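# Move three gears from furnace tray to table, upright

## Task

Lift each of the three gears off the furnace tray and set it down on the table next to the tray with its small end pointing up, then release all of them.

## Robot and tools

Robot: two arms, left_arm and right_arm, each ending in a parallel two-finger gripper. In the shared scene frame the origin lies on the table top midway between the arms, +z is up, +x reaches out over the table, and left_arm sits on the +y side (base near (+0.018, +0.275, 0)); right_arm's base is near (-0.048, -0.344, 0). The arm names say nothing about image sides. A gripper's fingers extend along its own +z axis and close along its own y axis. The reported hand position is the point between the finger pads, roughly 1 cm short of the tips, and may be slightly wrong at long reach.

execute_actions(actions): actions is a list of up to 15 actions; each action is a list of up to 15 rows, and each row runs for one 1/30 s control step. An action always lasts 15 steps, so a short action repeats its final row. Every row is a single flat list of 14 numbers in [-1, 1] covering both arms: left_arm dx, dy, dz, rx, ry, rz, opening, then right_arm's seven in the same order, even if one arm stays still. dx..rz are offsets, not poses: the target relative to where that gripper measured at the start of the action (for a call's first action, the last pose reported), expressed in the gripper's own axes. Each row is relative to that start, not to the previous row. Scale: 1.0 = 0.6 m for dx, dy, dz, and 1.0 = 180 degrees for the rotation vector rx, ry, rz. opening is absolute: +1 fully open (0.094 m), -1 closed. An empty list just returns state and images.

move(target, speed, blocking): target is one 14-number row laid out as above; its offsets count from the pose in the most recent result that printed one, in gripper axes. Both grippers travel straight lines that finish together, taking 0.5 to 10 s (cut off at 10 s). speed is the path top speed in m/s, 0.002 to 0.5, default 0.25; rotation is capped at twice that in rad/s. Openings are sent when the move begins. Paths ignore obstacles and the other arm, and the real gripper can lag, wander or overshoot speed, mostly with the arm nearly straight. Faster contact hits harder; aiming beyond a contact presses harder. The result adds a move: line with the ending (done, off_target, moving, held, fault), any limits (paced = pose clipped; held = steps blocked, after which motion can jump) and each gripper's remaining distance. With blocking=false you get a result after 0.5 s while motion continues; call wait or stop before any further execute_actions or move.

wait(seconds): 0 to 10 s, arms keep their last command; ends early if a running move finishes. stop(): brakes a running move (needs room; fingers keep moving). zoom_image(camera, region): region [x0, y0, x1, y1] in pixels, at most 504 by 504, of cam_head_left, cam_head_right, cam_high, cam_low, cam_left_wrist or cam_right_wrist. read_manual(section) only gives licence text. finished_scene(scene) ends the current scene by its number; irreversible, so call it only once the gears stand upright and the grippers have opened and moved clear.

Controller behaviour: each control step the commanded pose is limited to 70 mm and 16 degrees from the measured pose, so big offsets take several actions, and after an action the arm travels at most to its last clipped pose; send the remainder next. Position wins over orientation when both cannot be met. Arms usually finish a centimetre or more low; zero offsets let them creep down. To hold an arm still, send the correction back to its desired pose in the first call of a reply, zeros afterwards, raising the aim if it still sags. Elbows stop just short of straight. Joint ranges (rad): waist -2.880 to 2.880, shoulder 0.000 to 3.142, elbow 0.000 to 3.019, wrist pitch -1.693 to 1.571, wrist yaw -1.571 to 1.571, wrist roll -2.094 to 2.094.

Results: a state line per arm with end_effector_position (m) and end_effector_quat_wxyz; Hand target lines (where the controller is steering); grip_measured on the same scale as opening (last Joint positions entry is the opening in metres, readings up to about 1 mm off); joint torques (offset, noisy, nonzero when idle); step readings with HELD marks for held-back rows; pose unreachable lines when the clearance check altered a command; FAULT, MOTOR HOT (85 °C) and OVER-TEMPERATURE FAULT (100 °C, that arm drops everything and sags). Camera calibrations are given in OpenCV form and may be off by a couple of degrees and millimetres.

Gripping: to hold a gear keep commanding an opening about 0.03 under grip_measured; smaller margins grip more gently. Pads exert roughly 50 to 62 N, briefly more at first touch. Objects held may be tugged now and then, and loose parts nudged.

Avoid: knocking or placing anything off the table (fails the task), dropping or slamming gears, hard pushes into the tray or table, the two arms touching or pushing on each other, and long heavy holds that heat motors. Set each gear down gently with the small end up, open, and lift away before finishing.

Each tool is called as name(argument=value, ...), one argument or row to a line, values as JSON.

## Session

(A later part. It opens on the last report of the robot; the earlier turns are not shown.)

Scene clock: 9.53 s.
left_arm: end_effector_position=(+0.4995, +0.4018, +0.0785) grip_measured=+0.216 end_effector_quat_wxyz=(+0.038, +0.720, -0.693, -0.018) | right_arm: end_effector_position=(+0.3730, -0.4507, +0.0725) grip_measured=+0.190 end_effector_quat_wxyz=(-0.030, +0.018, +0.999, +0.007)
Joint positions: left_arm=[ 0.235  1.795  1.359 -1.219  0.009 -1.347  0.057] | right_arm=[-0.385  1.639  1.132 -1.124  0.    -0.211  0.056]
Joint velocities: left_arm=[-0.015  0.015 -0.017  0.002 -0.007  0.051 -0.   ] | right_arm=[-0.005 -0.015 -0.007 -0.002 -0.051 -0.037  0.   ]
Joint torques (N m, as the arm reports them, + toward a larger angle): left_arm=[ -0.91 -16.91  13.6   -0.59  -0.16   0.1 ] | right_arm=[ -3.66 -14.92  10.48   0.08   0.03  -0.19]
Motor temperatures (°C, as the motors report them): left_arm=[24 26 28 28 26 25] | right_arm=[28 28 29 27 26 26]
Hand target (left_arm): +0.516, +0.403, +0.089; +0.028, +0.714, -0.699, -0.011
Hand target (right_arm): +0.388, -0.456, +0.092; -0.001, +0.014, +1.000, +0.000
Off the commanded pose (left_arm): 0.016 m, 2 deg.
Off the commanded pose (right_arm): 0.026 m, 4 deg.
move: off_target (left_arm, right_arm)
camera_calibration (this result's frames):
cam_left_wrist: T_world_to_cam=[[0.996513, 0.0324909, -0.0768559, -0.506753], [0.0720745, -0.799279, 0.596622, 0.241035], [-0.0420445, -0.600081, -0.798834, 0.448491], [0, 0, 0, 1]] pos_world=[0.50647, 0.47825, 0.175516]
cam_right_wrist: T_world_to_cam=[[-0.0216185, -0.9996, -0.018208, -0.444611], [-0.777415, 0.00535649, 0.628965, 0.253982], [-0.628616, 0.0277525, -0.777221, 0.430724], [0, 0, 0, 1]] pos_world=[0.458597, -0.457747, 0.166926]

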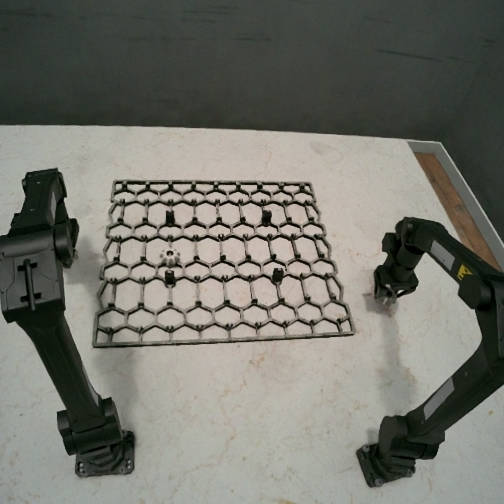

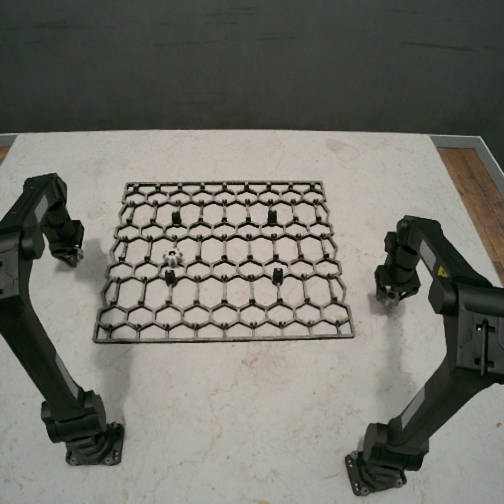

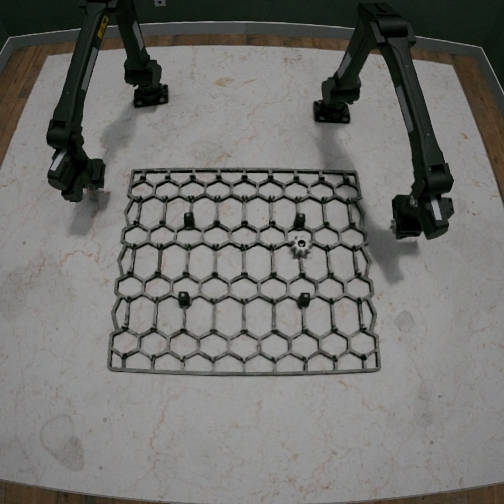

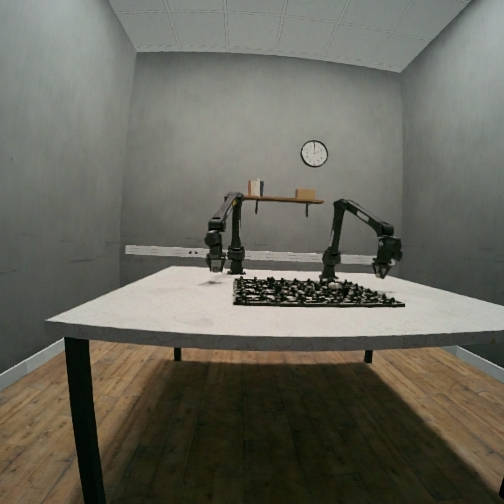

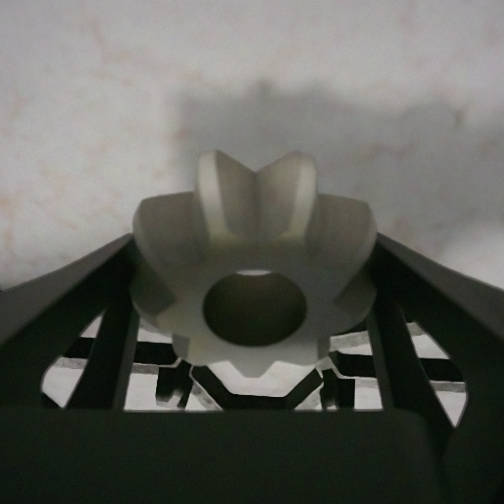

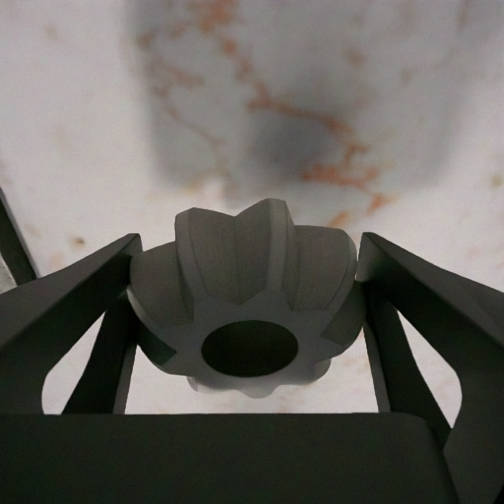

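move(
  target=[0,0,0.115,0,0,0,-1, 0,0,0.09,0,-0.02,0,-1],
  speed=0.1,
)

move(
  target=[0,0,0,0,0,0,0.6, 0,0,0,0,0,0,0.6],
)

move(
  target=[0,0,-0.17,0,0,0,0.6, 0,0,-0.15,0,0,0,0.6],
  speed=0.15,
)

Scene clock: 10.70 s.
left_arm: end_effector_position=(+0.4905, +0.3994, +0.0128) grip_measured=+0.216 end_effector_quat_wxyz=(+0.040, +0.719, -0.694, -0.019) | right_arm: end_effector_position=(+0.3690, -0.4482, +0.0204) grip_measured=+0.190 end_effector_quat_wxyz=(-0.003, +0.017, +1.000, +0.005)
Joint positions: left_arm=[ 0.235  1.861  1.259 -1.056  0.009 -1.345  0.057] | right_arm=[-0.385  1.677  1.019 -0.92  -0.008 -0.212  0.056]
Joint velocities: left_arm=[ 0.005  0.005  0.007  0.007 -0.037 -0.037 -0.   ] | right_arm=[-0.005 -0.005 -0.027  0.007 -0.022  0.022  0.   ]
Joint torques (N m, as the arm reports them, + toward a larger angle): left_arm=[ -1.16 -17.46   9.11   0.09  -0.2    0.02] | right_arm=[ -3.99 -11.64   7.     0.32  -0.15  -0.02]
Motor temperatures (°C, as the motors report them): left_arm=[24 26 28 28 26 25] | right_arm=[28 28 29 27 26 26]
Hand target (left_arm): +0.495, +0.401, +0.010; +0.038, +0.720, -0.693, -0.018
Hand target (right_arm): +0.370, -0.450, +0.019; +0.002, +0.018, +1.000, +0.006
Off the commanded pose (left_arm): 0.005 m, 0 deg.
Off the commanded pose (right_arm): 0.003 m, 1 deg.
move: done
camera_calibration (this result's frames):
cam_left_wrist: T_world_to_cam=[[0.996275, 0.0308891, -0.0805166, -0.501906], [0.073032, -0.798729, 0.597242, 0.278275], [-0.0458628, -0.600897, -0.79801, 0.396345], [0, 0, 0, 1]] pos_world=[0.49789, 0.475932, 0.109678]
cam_right_wrist: T_world_to_cam=[[-0.0198816, -0.999693, -0.0147736, -0.443845], [-0.810421, 0.00746038, 0.585801, 0.297656], [-0.585511, 0.0236194, -0.81032, 0.370568], [0, 0, 0, 1]] pos_world=[0.449374, -0.454682, 0.119355]

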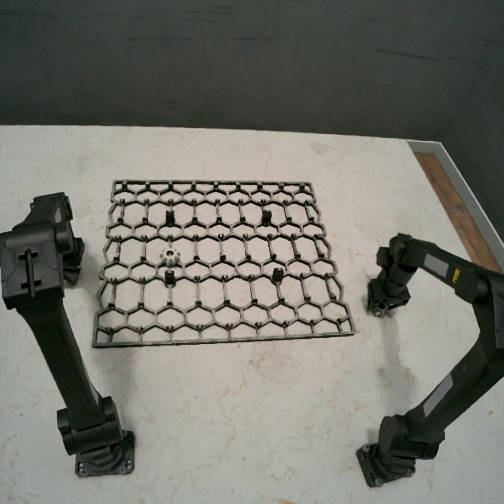

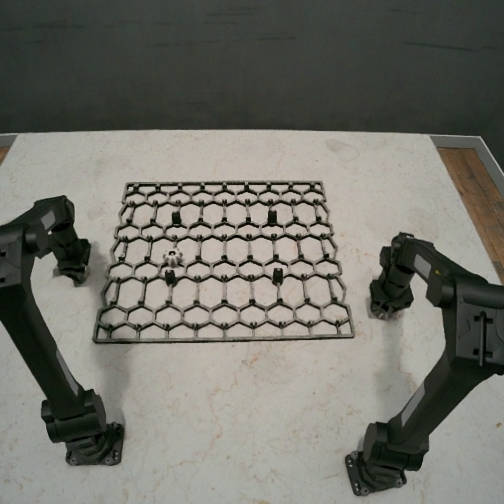

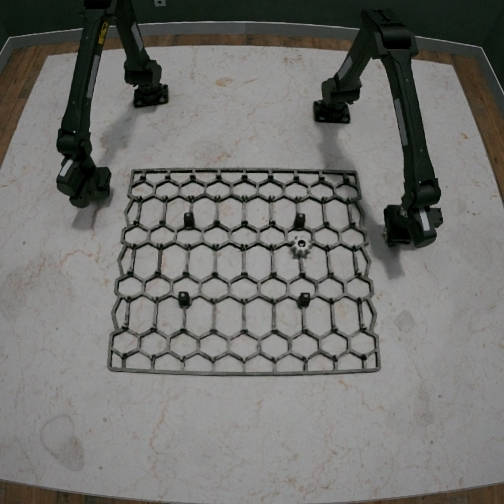

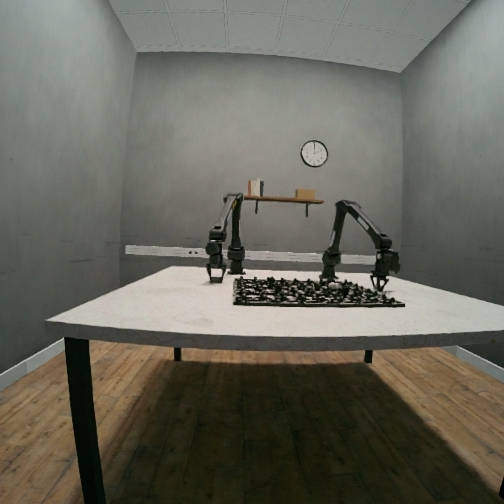

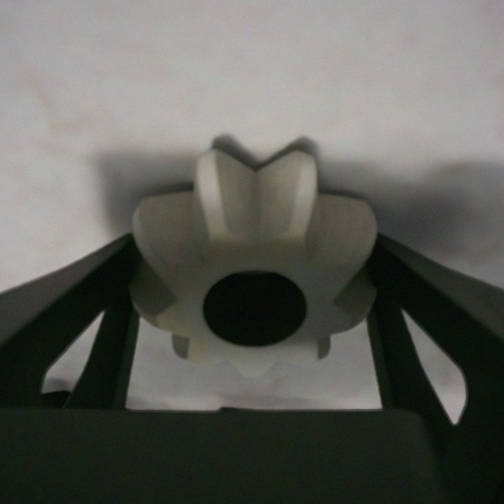

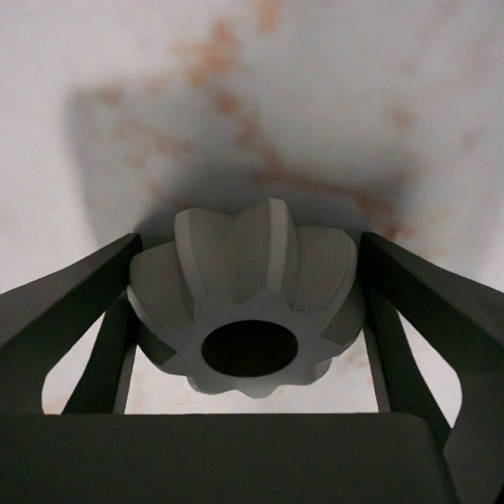

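Scene clock: 11.20 s.
left_arm: end_effector_position=(+0.4905, +0.3994, +0.0128) grip_measured=+0.598 end_effector_quat_wxyz=(+0.040, +0.719, -0.694, -0.019) | right_arm: end_effector_position=(+0.3690, -0.4481, +0.0204) grip_measured=+0.598 end_effector_quat_wxyz=(-0.003, +0.017, +1.000, +0.005)
Joint positions: left_arm=[ 0.235  1.861  1.259 -1.056  0.009 -1.345  0.075] | right_arm=[-0.385  1.677  1.019 -0.92  -0.009 -0.212  0.075]
Joint velocities: left_arm=[-0.024 -0.005 -0.007 -0.002  0.081 -0.022 -0.   ] | right_arm=[-0.005  0.005 -0.017  0.002 -0.081 -0.037 -0.001]
Joint torques (N m, as the arm reports them, + toward a larger angle): left_arm=[ -0.09 -17.96   8.27  -0.22  -0.15   0.  ] | right_arm=[ -4.05 -12.45   7.22  -0.04   0.07  -0.09]
Motor temperatures (°C, as the motors report them): left_arm=[24 26 28 28 26 25] | right_arm=[28 28 29 27 26 26]
Hand target (left_arm): +0.490, +0.399, +0.013; +0.040, +0.719, -0.694, -0.019
Hand target (right_arm): +0.369, -0.448, +0.020; -0.003, +0.017, +1.000, +0.005
Off the commanded pose (left_arm): 0.000 m, 0 deg.
Off the commanded pose (right_arm): 0.000 m, 0 deg.
move: done
camera_calibration (this result's frames):
cam_left_wrist: T_world_to_cam=[[0.996275, 0.0308891, -0.0805166, -0.501906], [0.073032, -0.798729, 0.597242, 0.278275], [-0.0458628, -0.600897, -0.79801, 0.396345], [0, 0, 0, 1]] pos_world=[0.49789, 0.475932, 0.109678]
cam_right_wrist: T_world_to_cam=[[-0.0198831, -0.999688, -0.0151453, -0.443771], [-0.810475, 0.00724602, 0.585728, 0.297594], [-0.585436, 0.023921, -0.810366, 0.370685], [0, 0, 0, 1]] pos_world=[0.449381, -0.454656, 0.11936]

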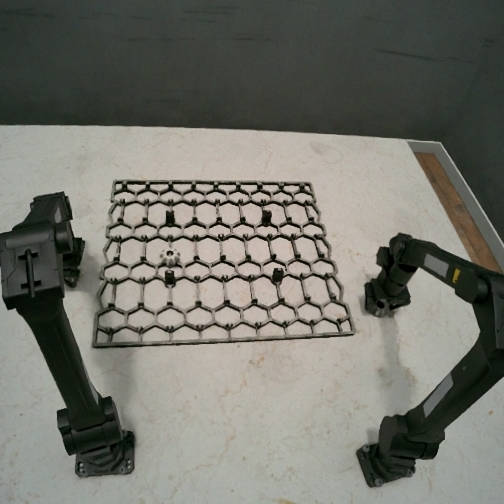

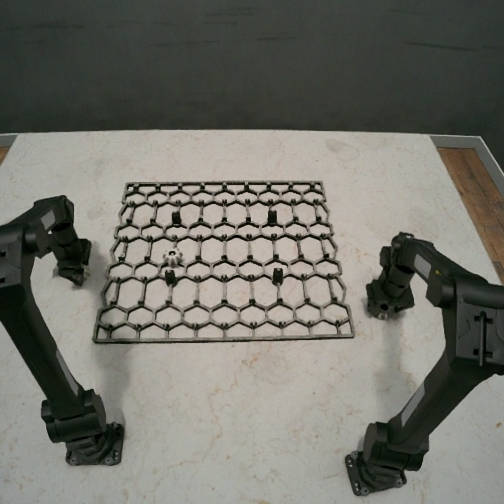

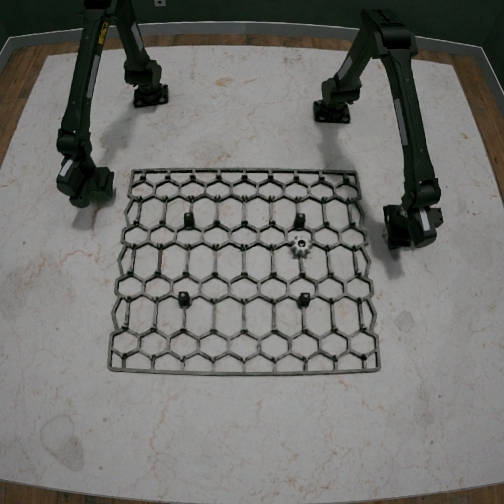

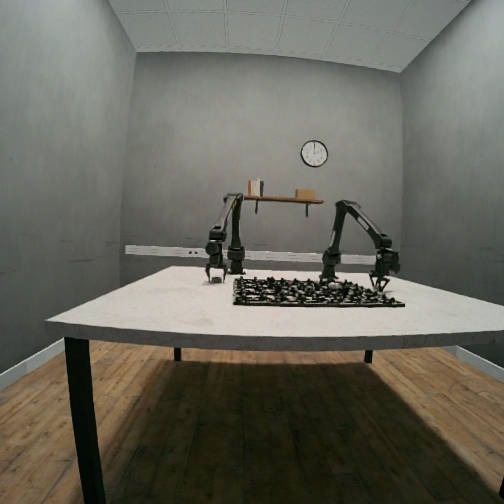

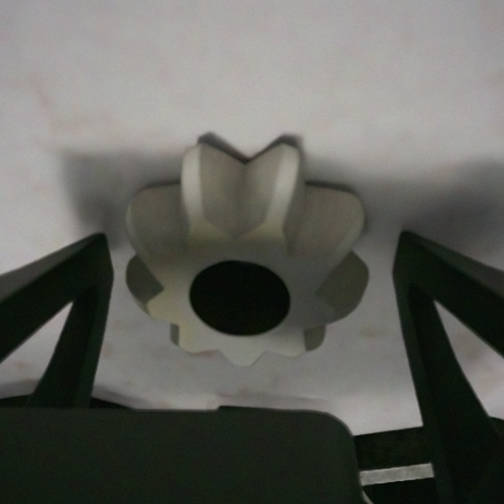

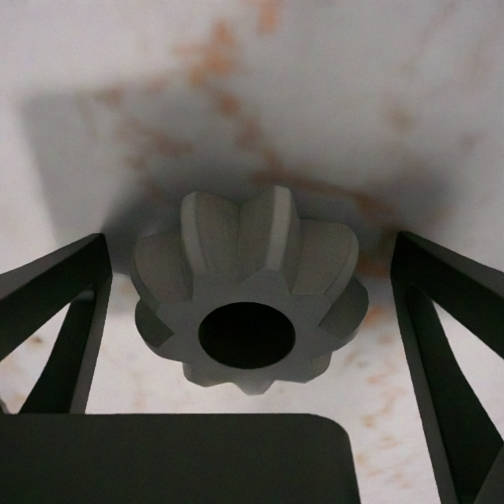

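Scene clock: 12.27 s.
left_arm: end_effector_position=(+0.4879, +0.3986, +0.0999) grip_measured=+0.598 end_effector_quat_wxyz=(+0.053, +0.718, -0.693, -0.026) | right_arm: end_effector_position=(+0.3508, -0.4435, +0.0881) grip_measured=+0.598 end_effector_quat_wxyz=(-0.030, +0.017, +0.999, +0.011)
Joint positions: left_arm=[ 0.235  1.764  1.375 -1.299  0.009 -1.345  0.075] | right_arm=[-0.385  1.565  1.086 -1.155 -0.009 -0.212  0.075]
Joint velocities: left_arm=[ 0.005  0.005  0.017  0.012  0.037  0.022 -0.001] | right_arm=[ 0.005 -0.005 -0.017 -0.022  0.051 -0.081  0.   ]
Joint torques (N m, as the arm reports them, + toward a larger angle): left_arm=[ -0.95 -18.89  12.27  -0.51  -0.17   0.  ] | right_arm=[ -3.37 -13.87  11.92  -0.7    0.02  -0.14]
Motor temperatures (°C, as the motors report them): left_arm=[24 26 28 28 26 25] | right_arm=[28 28 30 27 26 26]
Hand target (left_arm): +0.497, +0.401, +0.115; +0.040, +0.719, -0.694, -0.019
Hand target (right_arm): +0.368, -0.449, +0.111; -0.003, +0.017, +1.000, +0.005
Off the commanded pose (left_arm): 0.019 m, 2 deg.
Off the commanded pose (right_arm): 0.030 m, 3 deg.
move: off_target (left_arm, right_arm)
camera_calibration (this result's frames):
cam_left_wrist: T_world_to_cam=[[0.993514, 0.0301544, -0.109639, -0.487685], [0.0904561, -0.793851, 0.601348, 0.214944], [-0.0689039, -0.607365, -0.791429, 0.47847], [0, 0, 0, 1]] pos_world=[0.498048, 0.475945, 0.195949]
cam_right_wrist: T_world_to_cam=[[-0.0210381, -0.999397, -0.0276069, -0.436896], [-0.777667, -0.000995721, 0.628675, 0.224173], [-0.628324, 0.0346951, -0.777178, 0.431667], [0, 0, 0, 1]] pos_world=[0.436367, -0.451386, 0.182489]

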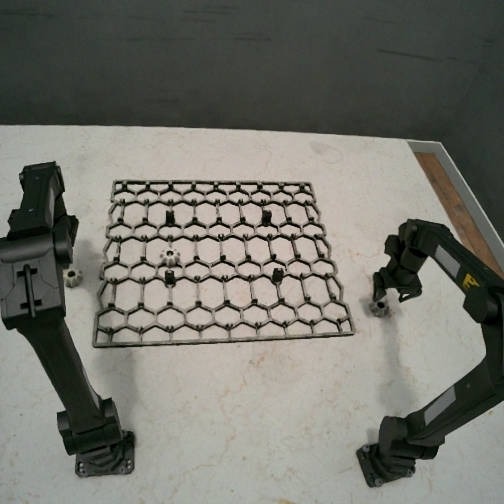

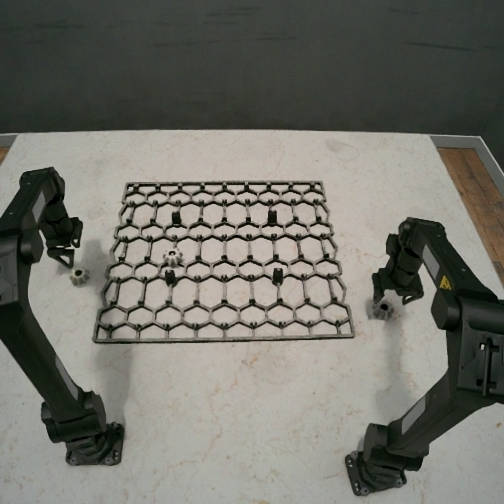

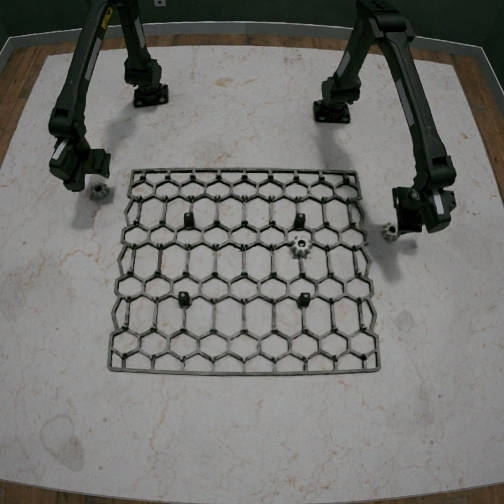

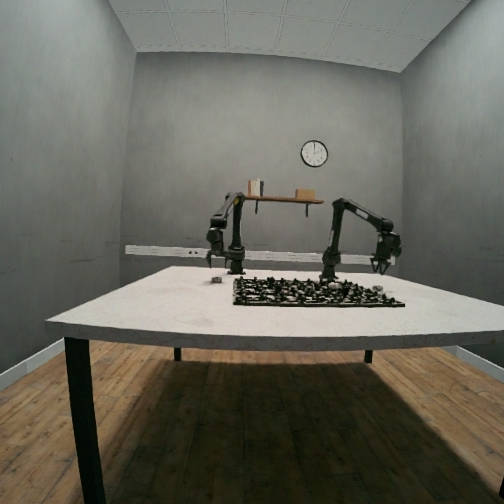

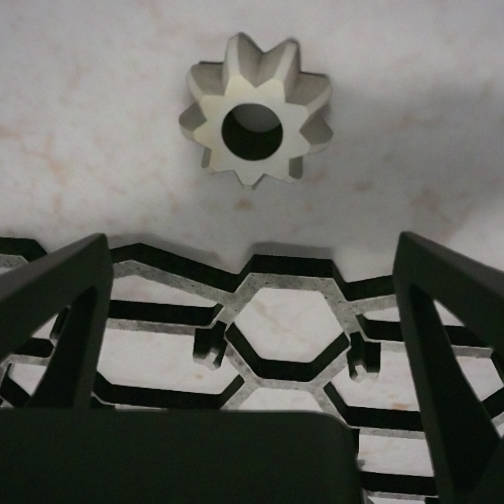

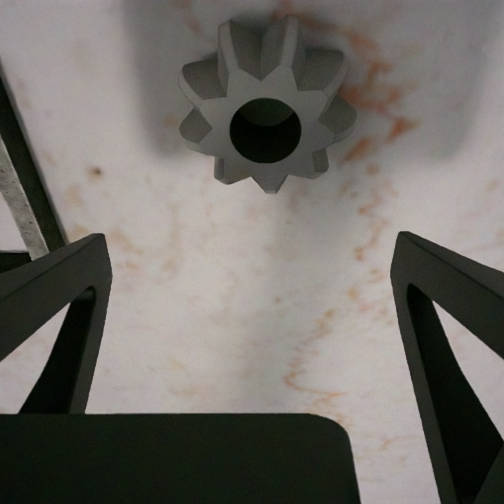

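move(
  target=[0.445,-0.087,-0.06,0,0,0.5,0.3, 0,0,-0.03,0,0,0,0.6],
  speed=0.3,
)

Scene clock: 15.63 s.
left_arm: end_effector_position=(+0.5363, +0.1393, +0.1395) grip_measured=+0.302 end_effector_quat_wxyz=(-0.056, -0.026, +0.998, -0.013) | right_arm: end_effector_position=(+0.3412, -0.4411, +0.0890) grip_measured=+0.598 end_effector_quat_wxyz=(-0.049, +0.017, +0.998, +0.016)
Joint positions: left_arm=[-0.264  1.846  1.602 -1.428  0.054 -0.287  0.061] | right_arm=[-0.385  1.565  1.086 -1.195 -0.009 -0.212  0.075]
Joint velocities: left_arm=[-0.005 -0.005 -0.002 -0.017  0.007  0.007  0.   ] | right_arm=[ 0.005 -0.005 -0.017  0.002 -0.066 -0.051 -0.   ]
Joint torques (N m, as the arm reports them, + toward a larger angle): left_arm=[ -1.51 -16.51  13.87  -0.71   0.     0.12] | right_arm=[ -3.28 -13.32  10.6   -0.44   0.05  -0.05]
Motor temperatures (°C, as the motors report them): left_arm=[24 26 29 28 26 25] | right_arm=[28 28 30 27 26 26]
Hand target (left_arm): +0.547, +0.134, +0.137; -0.058, -0.018, +0.998, -0.014
Hand target (right_arm): +0.351, -0.444, +0.106; -0.030, +0.017, +0.999, +0.011
Off the commanded pose (left_arm): 0.018 m, 1 deg.
Off the commanded pose (right_arm): 0.020 m, 2 deg.
move: off_target (left_arm, right_arm)
camera_calibration (this result's frames):
cam_left_wrist: T_world_to_cam=[[0.0492155, -0.998466, 0.0253744, 0.107244], [-0.74756, -0.0199763, 0.663894, 0.313784], [-0.662368, -0.0516428, -0.747396, 0.590354], [0, 0, 0, 1]] pos_world=[0.620326, 0.143836, 0.230188]
cam_right_wrist: T_world_to_cam=[[-0.0222973, -0.999081, -0.0366029, -0.433293], [-0.752421, -0.00733794, 0.658642, 0.202099], [-0.658305, 0.0422267, -0.751566, 0.43747], [0, 0, 0, 1]] pos_world=[0.430391, -0.449885, 0.179817]

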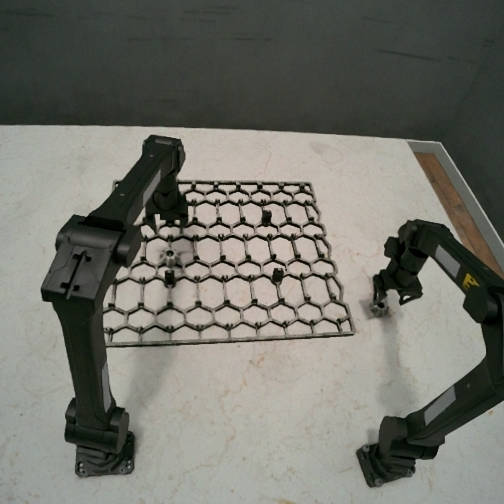

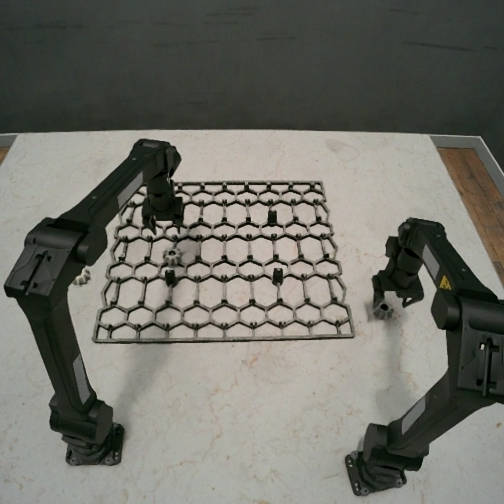

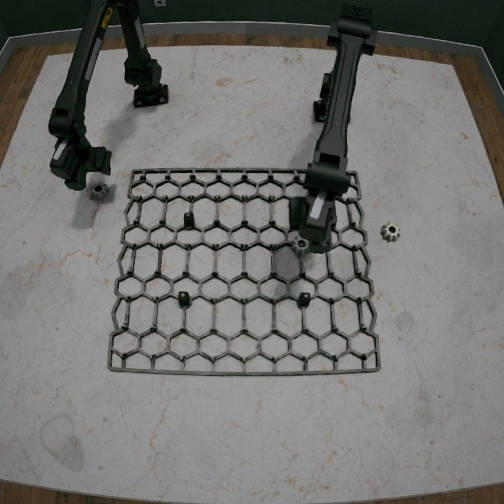

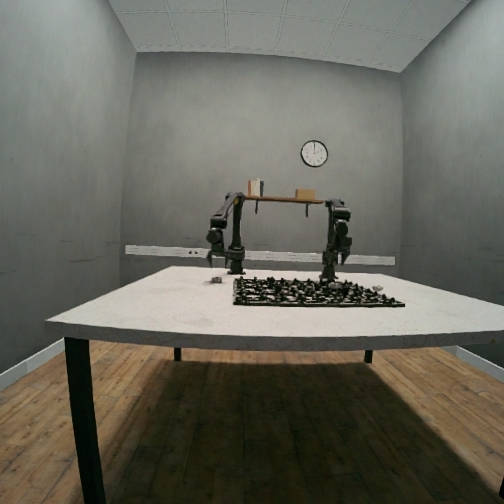

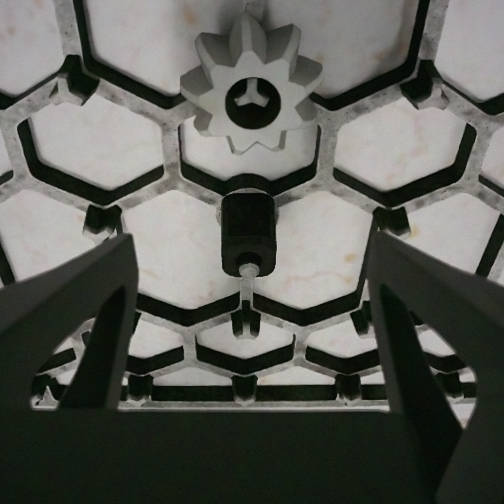

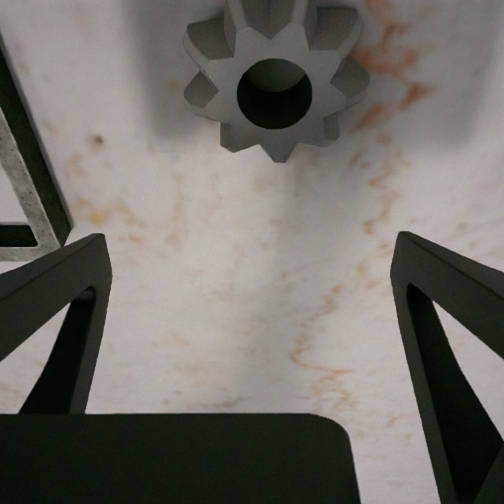

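move(
  target=[-0.027,-0.007,0.21,-0.008,-0.036,0.017,0.3, 0,0,-0.03,0,0,0,0.6],
  speed=0.12,
)

Scene clock: 17.27 s.
left_arm: end_effector_position=(+0.5399, +0.1372, +0.0244) grip_measured=+0.302 end_effector_quat_wxyz=(+0.005, -0.007, +1.000, -0.004) | right_arm: end_effector_position=(+0.3316, -0.4387, +0.0902) grip_measured=+0.598 end_effector_quat_wxyz=(-0.069, +0.017, +0.997, +0.021)
Joint positions: left_arm=[-0.282  1.902  1.363 -1.019  0.006 -0.271  0.061] | right_arm=[-0.385  1.565  1.086 -1.236 -0.009 -0.212  0.075]
Joint velocities: left_arm=[-0.005 -0.015  0.002 -0.002 -0.022 -0.007  0.   ] | right_arm=[ 0.005 -0.015 -0.002  0.002  0.007  0.037 -0.003]
Joint torques (N m, as the arm reports them, + toward a larger angle): left_arm=[ -1.07 -17.1    9.13   0.83  -0.25   0.08] | right_arm=[ -3.06 -13.31  10.43  -0.77   0.01  -0.13]
Motor temperatures (°C, as the motors report them): left_arm=[24 26 29 28 26 25] | right_arm=[28 28 30 27 26 26]
Hand target (left_arm): +0.540, +0.133, +0.012; +0.001, +0.001, +1.000, -0.001
Hand target (right_arm): +0.342, -0.442, +0.107; -0.050, +0.017, +0.998, +0.016
Off the commanded pose (left_arm): 0.013 m, 1 deg.
Off the commanded pose (right_arm): 0.020 m, 2 deg.
move: off_target (left_arm, right_arm)
camera_calibration (this result's frames):
cam_left_wrist: T_world_to_cam=[[0.0112735, -0.999873, 0.0112307, 0.128895], [-0.823555, -0.00291432, 0.56723, 0.433896], [-0.567125, -0.0156437, -0.823483, 0.45205], [0, 0, 0, 1]] pos_world=[0.612253, 0.137215, 0.124689]
cam_right_wrist: T_world_to_cam=[[-0.0239083, -0.998676, -0.0455391, -0.429542], [-0.72602, -0.0139701, 0.687531, 0.179833], [-0.687257, 0.0495, -0.724725, 0.442371], [0, 0, 0, 1]] pos_world=[0.424316, -0.448359, 0.177396]

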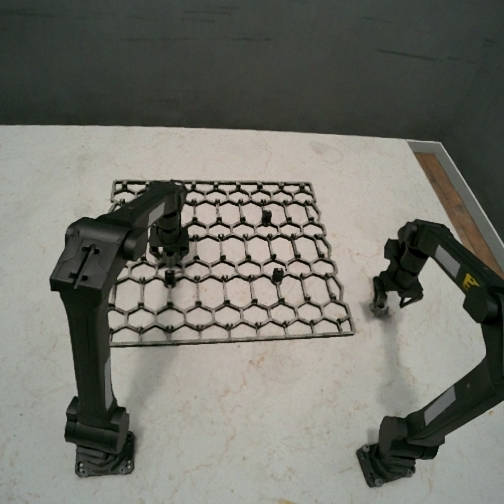

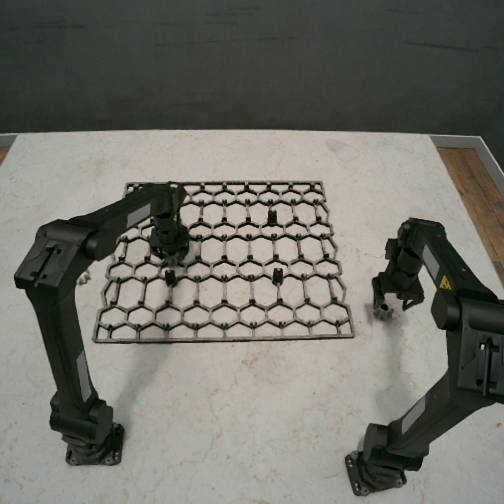

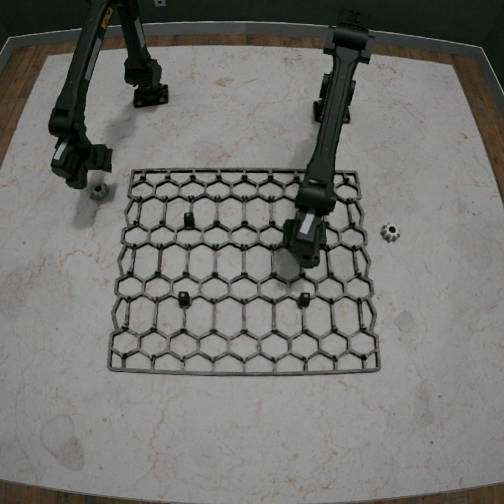

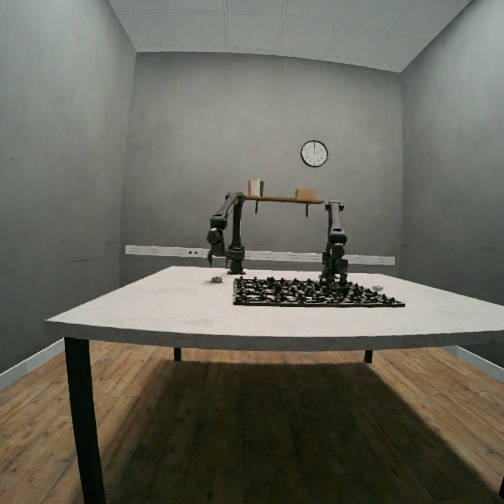

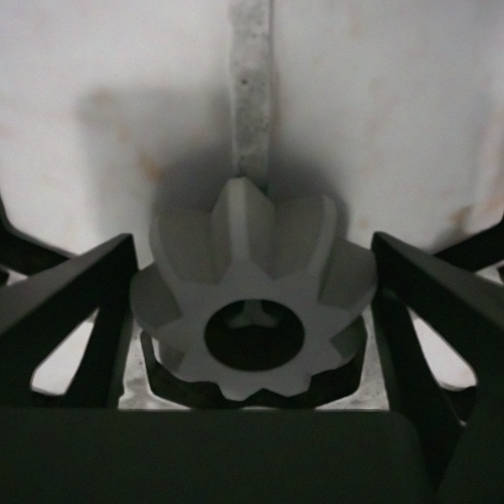

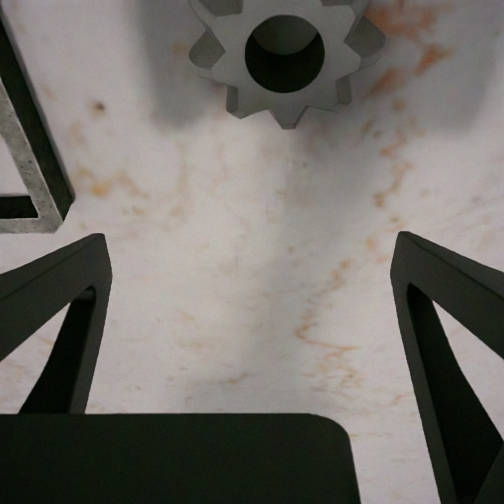

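move(
  target=[0,0,0,0,0,0,-1, 0,0,0,0,0,0,0.6],
)

move(
  target=[0,0,-0.17,0,0,0,-1, 0,0,0,0,0,0,0.6],
  speed=0.1,
)

Scene clock: 18.07 s.
left_arm: end_effector_position=(+0.5399, +0.1373, +0.0244) grip_measured=+0.206 end_effector_quat_wxyz=(+0.005, -0.007, +1.000, -0.004) | right_arm: end_effector_position=(+0.3316, -0.4387, +0.0902) grip_measured=+0.598 end_effector_quat_wxyz=(-0.069, +0.017, +0.997, +0.021)
Joint positions: left_arm=[-0.282  1.902  1.363 -1.019  0.005 -0.271  0.057] | right_arm=[-0.385  1.565  1.086 -1.236 -0.009 -0.212  0.075]
Joint velocities: left_arm=[-0.015 -0.005  0.012 -0.007 -0.007 -0.007 -0.   ] | right_arm=[ 0.005  0.015  0.022  0.012  0.007 -0.022  0.001]
Joint torques (N m, as the arm reports them, + toward a larger angle): left_arm=[ -0.31 -19.16   8.79   0.26  -0.09   0.03] | right_arm=[ -3.73 -11.85   7.7   -0.41   0.04  -0.1 ]
Motor temperatures (°C, as the motors report them): left_arm=[24 26 29 28 26 25] | right_arm=[28 28 30 27 26 26]
Hand target (left_arm): +0.540, +0.137, +0.024; +0.005, -0.008, +1.000, -0.004
Hand target (right_arm): +0.332, -0.439, +0.090; -0.069, +0.017, +0.997, +0.021
Off the commanded pose (left_arm): 0.000 m, 0 deg.
Off the commanded pose (right_arm): 0.000 m, 0 deg.
move: done
camera_calibration (this result's frames):
cam_left_wrist: T_world_to_cam=[[0.0112809, -0.999881, 0.0104949, 0.129036], [-0.823664, -0.00334074, 0.567068, 0.434046], [-0.566966, -0.0150413, -0.823604, 0.451904], [0, 0, 0, 1]] pos_world=[0.612267, 0.137268, 0.124702]
cam_right_wrist: T_world_to_cam=[[-0.0239083, -0.998676, -0.0455391, -0.429542], [-0.72602, -0.0139701, 0.687531, 0.179833], [-0.687257, 0.0495, -0.724725, 0.442371], [0, 0, 0, 1]] pos_world=[0.424316, -0.448359, 0.177396]

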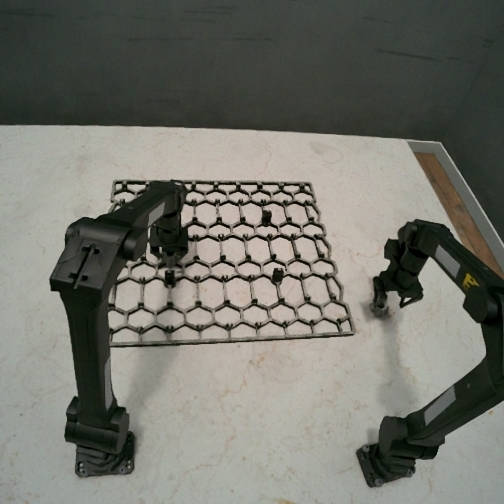

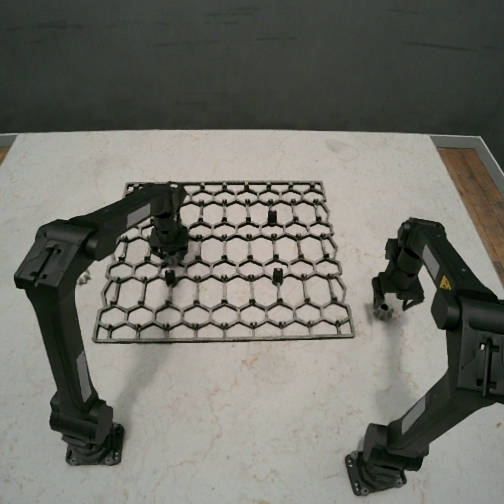

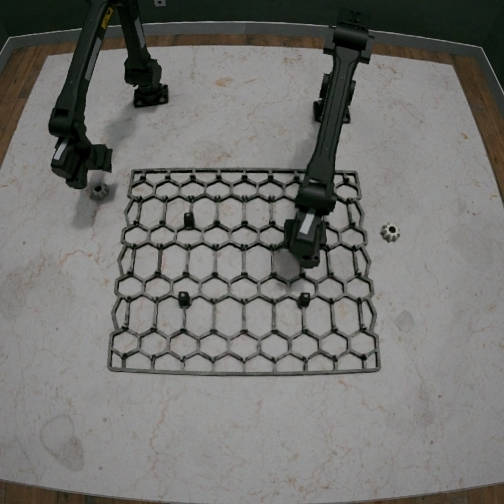

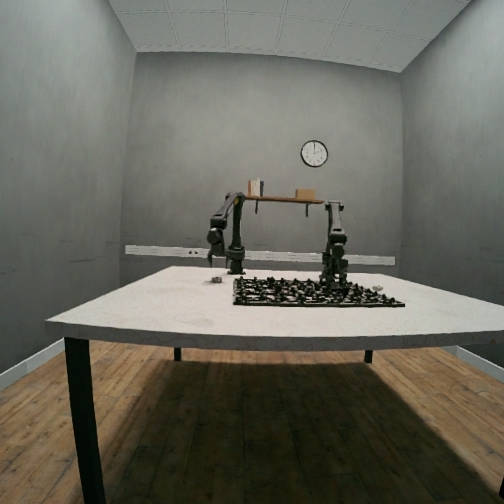

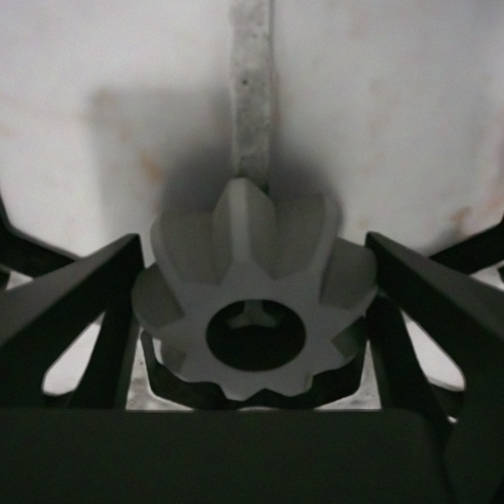

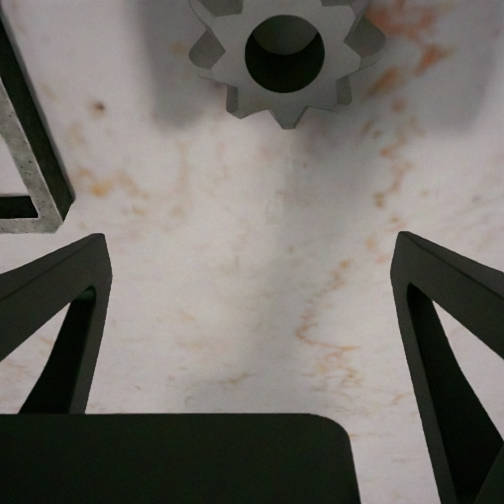

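Scene clock: 19.47 s.
left_arm: end_effector_position=(+0.5205, +0.1424, +0.0931) grip_measured=+0.206 end_effector_quat_wxyz=(-0.028, -0.008, +1.000, +0.005) | right_arm: end_effector_position=(+0.3316, -0.4387, +0.0902) grip_measured=+0.598 end_effector_quat_wxyz=(-0.069, +0.017, +0.997, +0.021)
Joint positions: left_arm=[-0.282  1.816  1.433 -1.244  0.005 -0.271  0.057] | right_arm=[-0.385  1.565  1.086 -1.236 -0.009 -0.212  0.075]
Joint velocities: left_arm=[-0.005  0.005 -0.007 -0.002 -0.066  0.037 -0.   ] | right_arm=[-0.024 -0.005 -0.007 -0.022  0.022 -0.007 -0.001]
Joint torques (N m, as the arm reports them, + toward a larger angle): left_arm=[ -0.82 -21.18  13.94  -0.46  -0.13   0.04] | right_arm=[ -2.93 -11.43   7.7   -0.41   0.04  -0.05]
Motor temperatures (°C, as the motors report them): left_arm=[24 26 29 28 26 25] | right_arm=[28 28 30 27 26 26]
Hand target (left_arm): +0.536, +0.138, +0.127; +0.006, -0.007, +1.000, -0.004
Hand target (right_arm): +0.332, -0.439, +0.090; -0.069, +0.017, +0.997, +0.021
Off the commanded pose (left_arm): 0.038 m, 4 deg.
Off the commanded pose (right_arm): 0.000 m, 0 deg.
move: off_target (left_arm)
camera_calibration (this result's frames):
cam_left_wrist: T_world_to_cam=[[0.0113722, -0.999905, -0.00776236, 0.135263], [-0.783983, -0.0137345, 0.62063, 0.354972], [-0.620678, -0.000972379, -0.784065, 0.519874], [0, 0, 0, 1]] pos_world=[0.599428, 0.140631, 0.188359]
cam_right_wrist: T_world_to_cam=[[-0.0239083, -0.998676, -0.0455391, -0.429542], [-0.72602, -0.0139701, 0.687531, 0.179833], [-0.687257, 0.0495, -0.724725, 0.442371], [0, 0, 0, 1]] pos_world=[0.424316, -0.448359, 0.177396]

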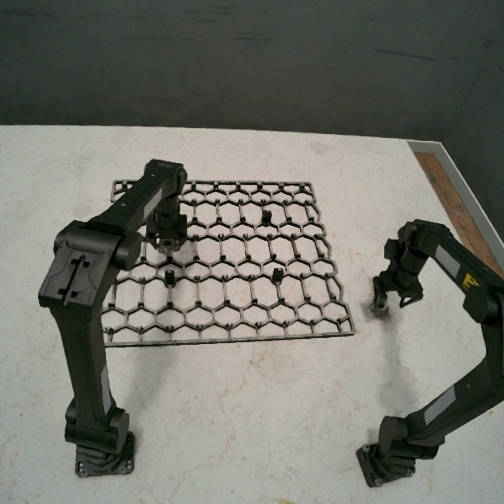

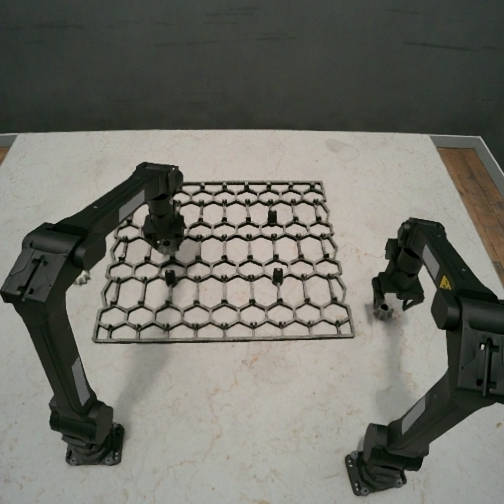

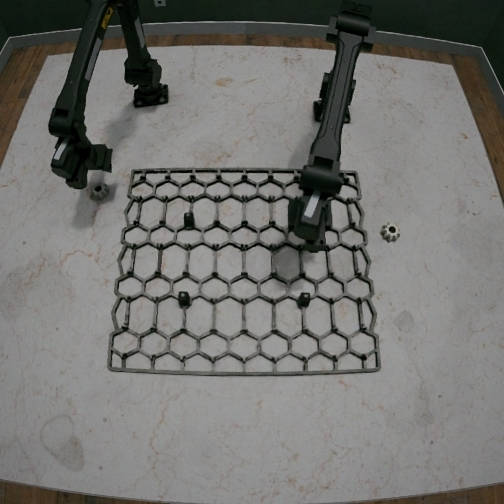

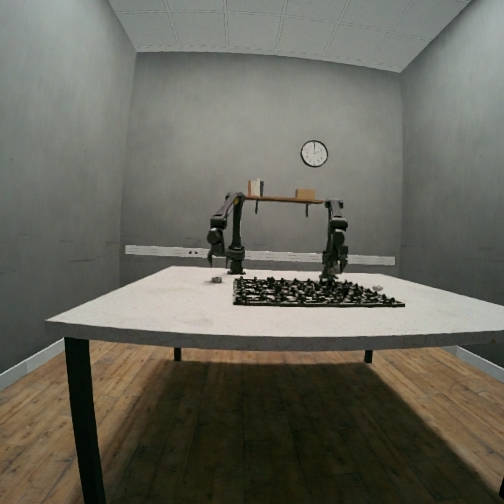

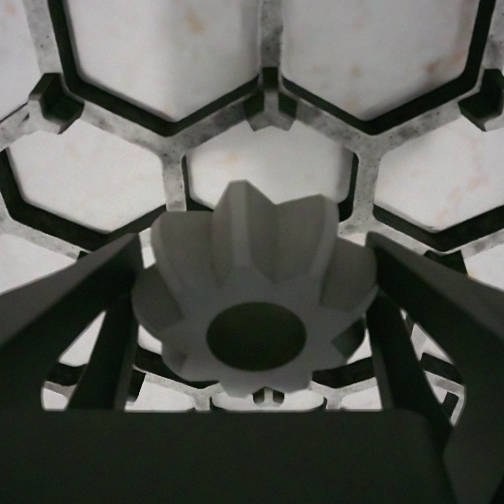

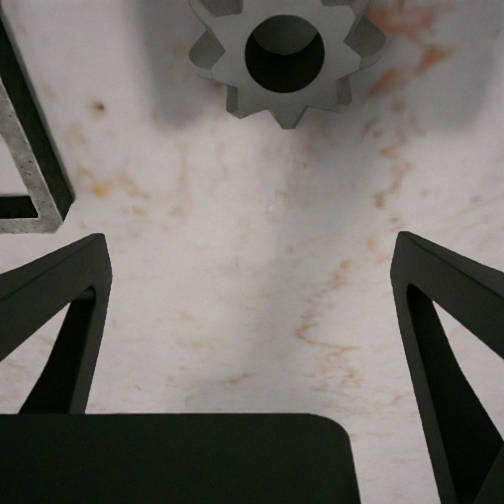

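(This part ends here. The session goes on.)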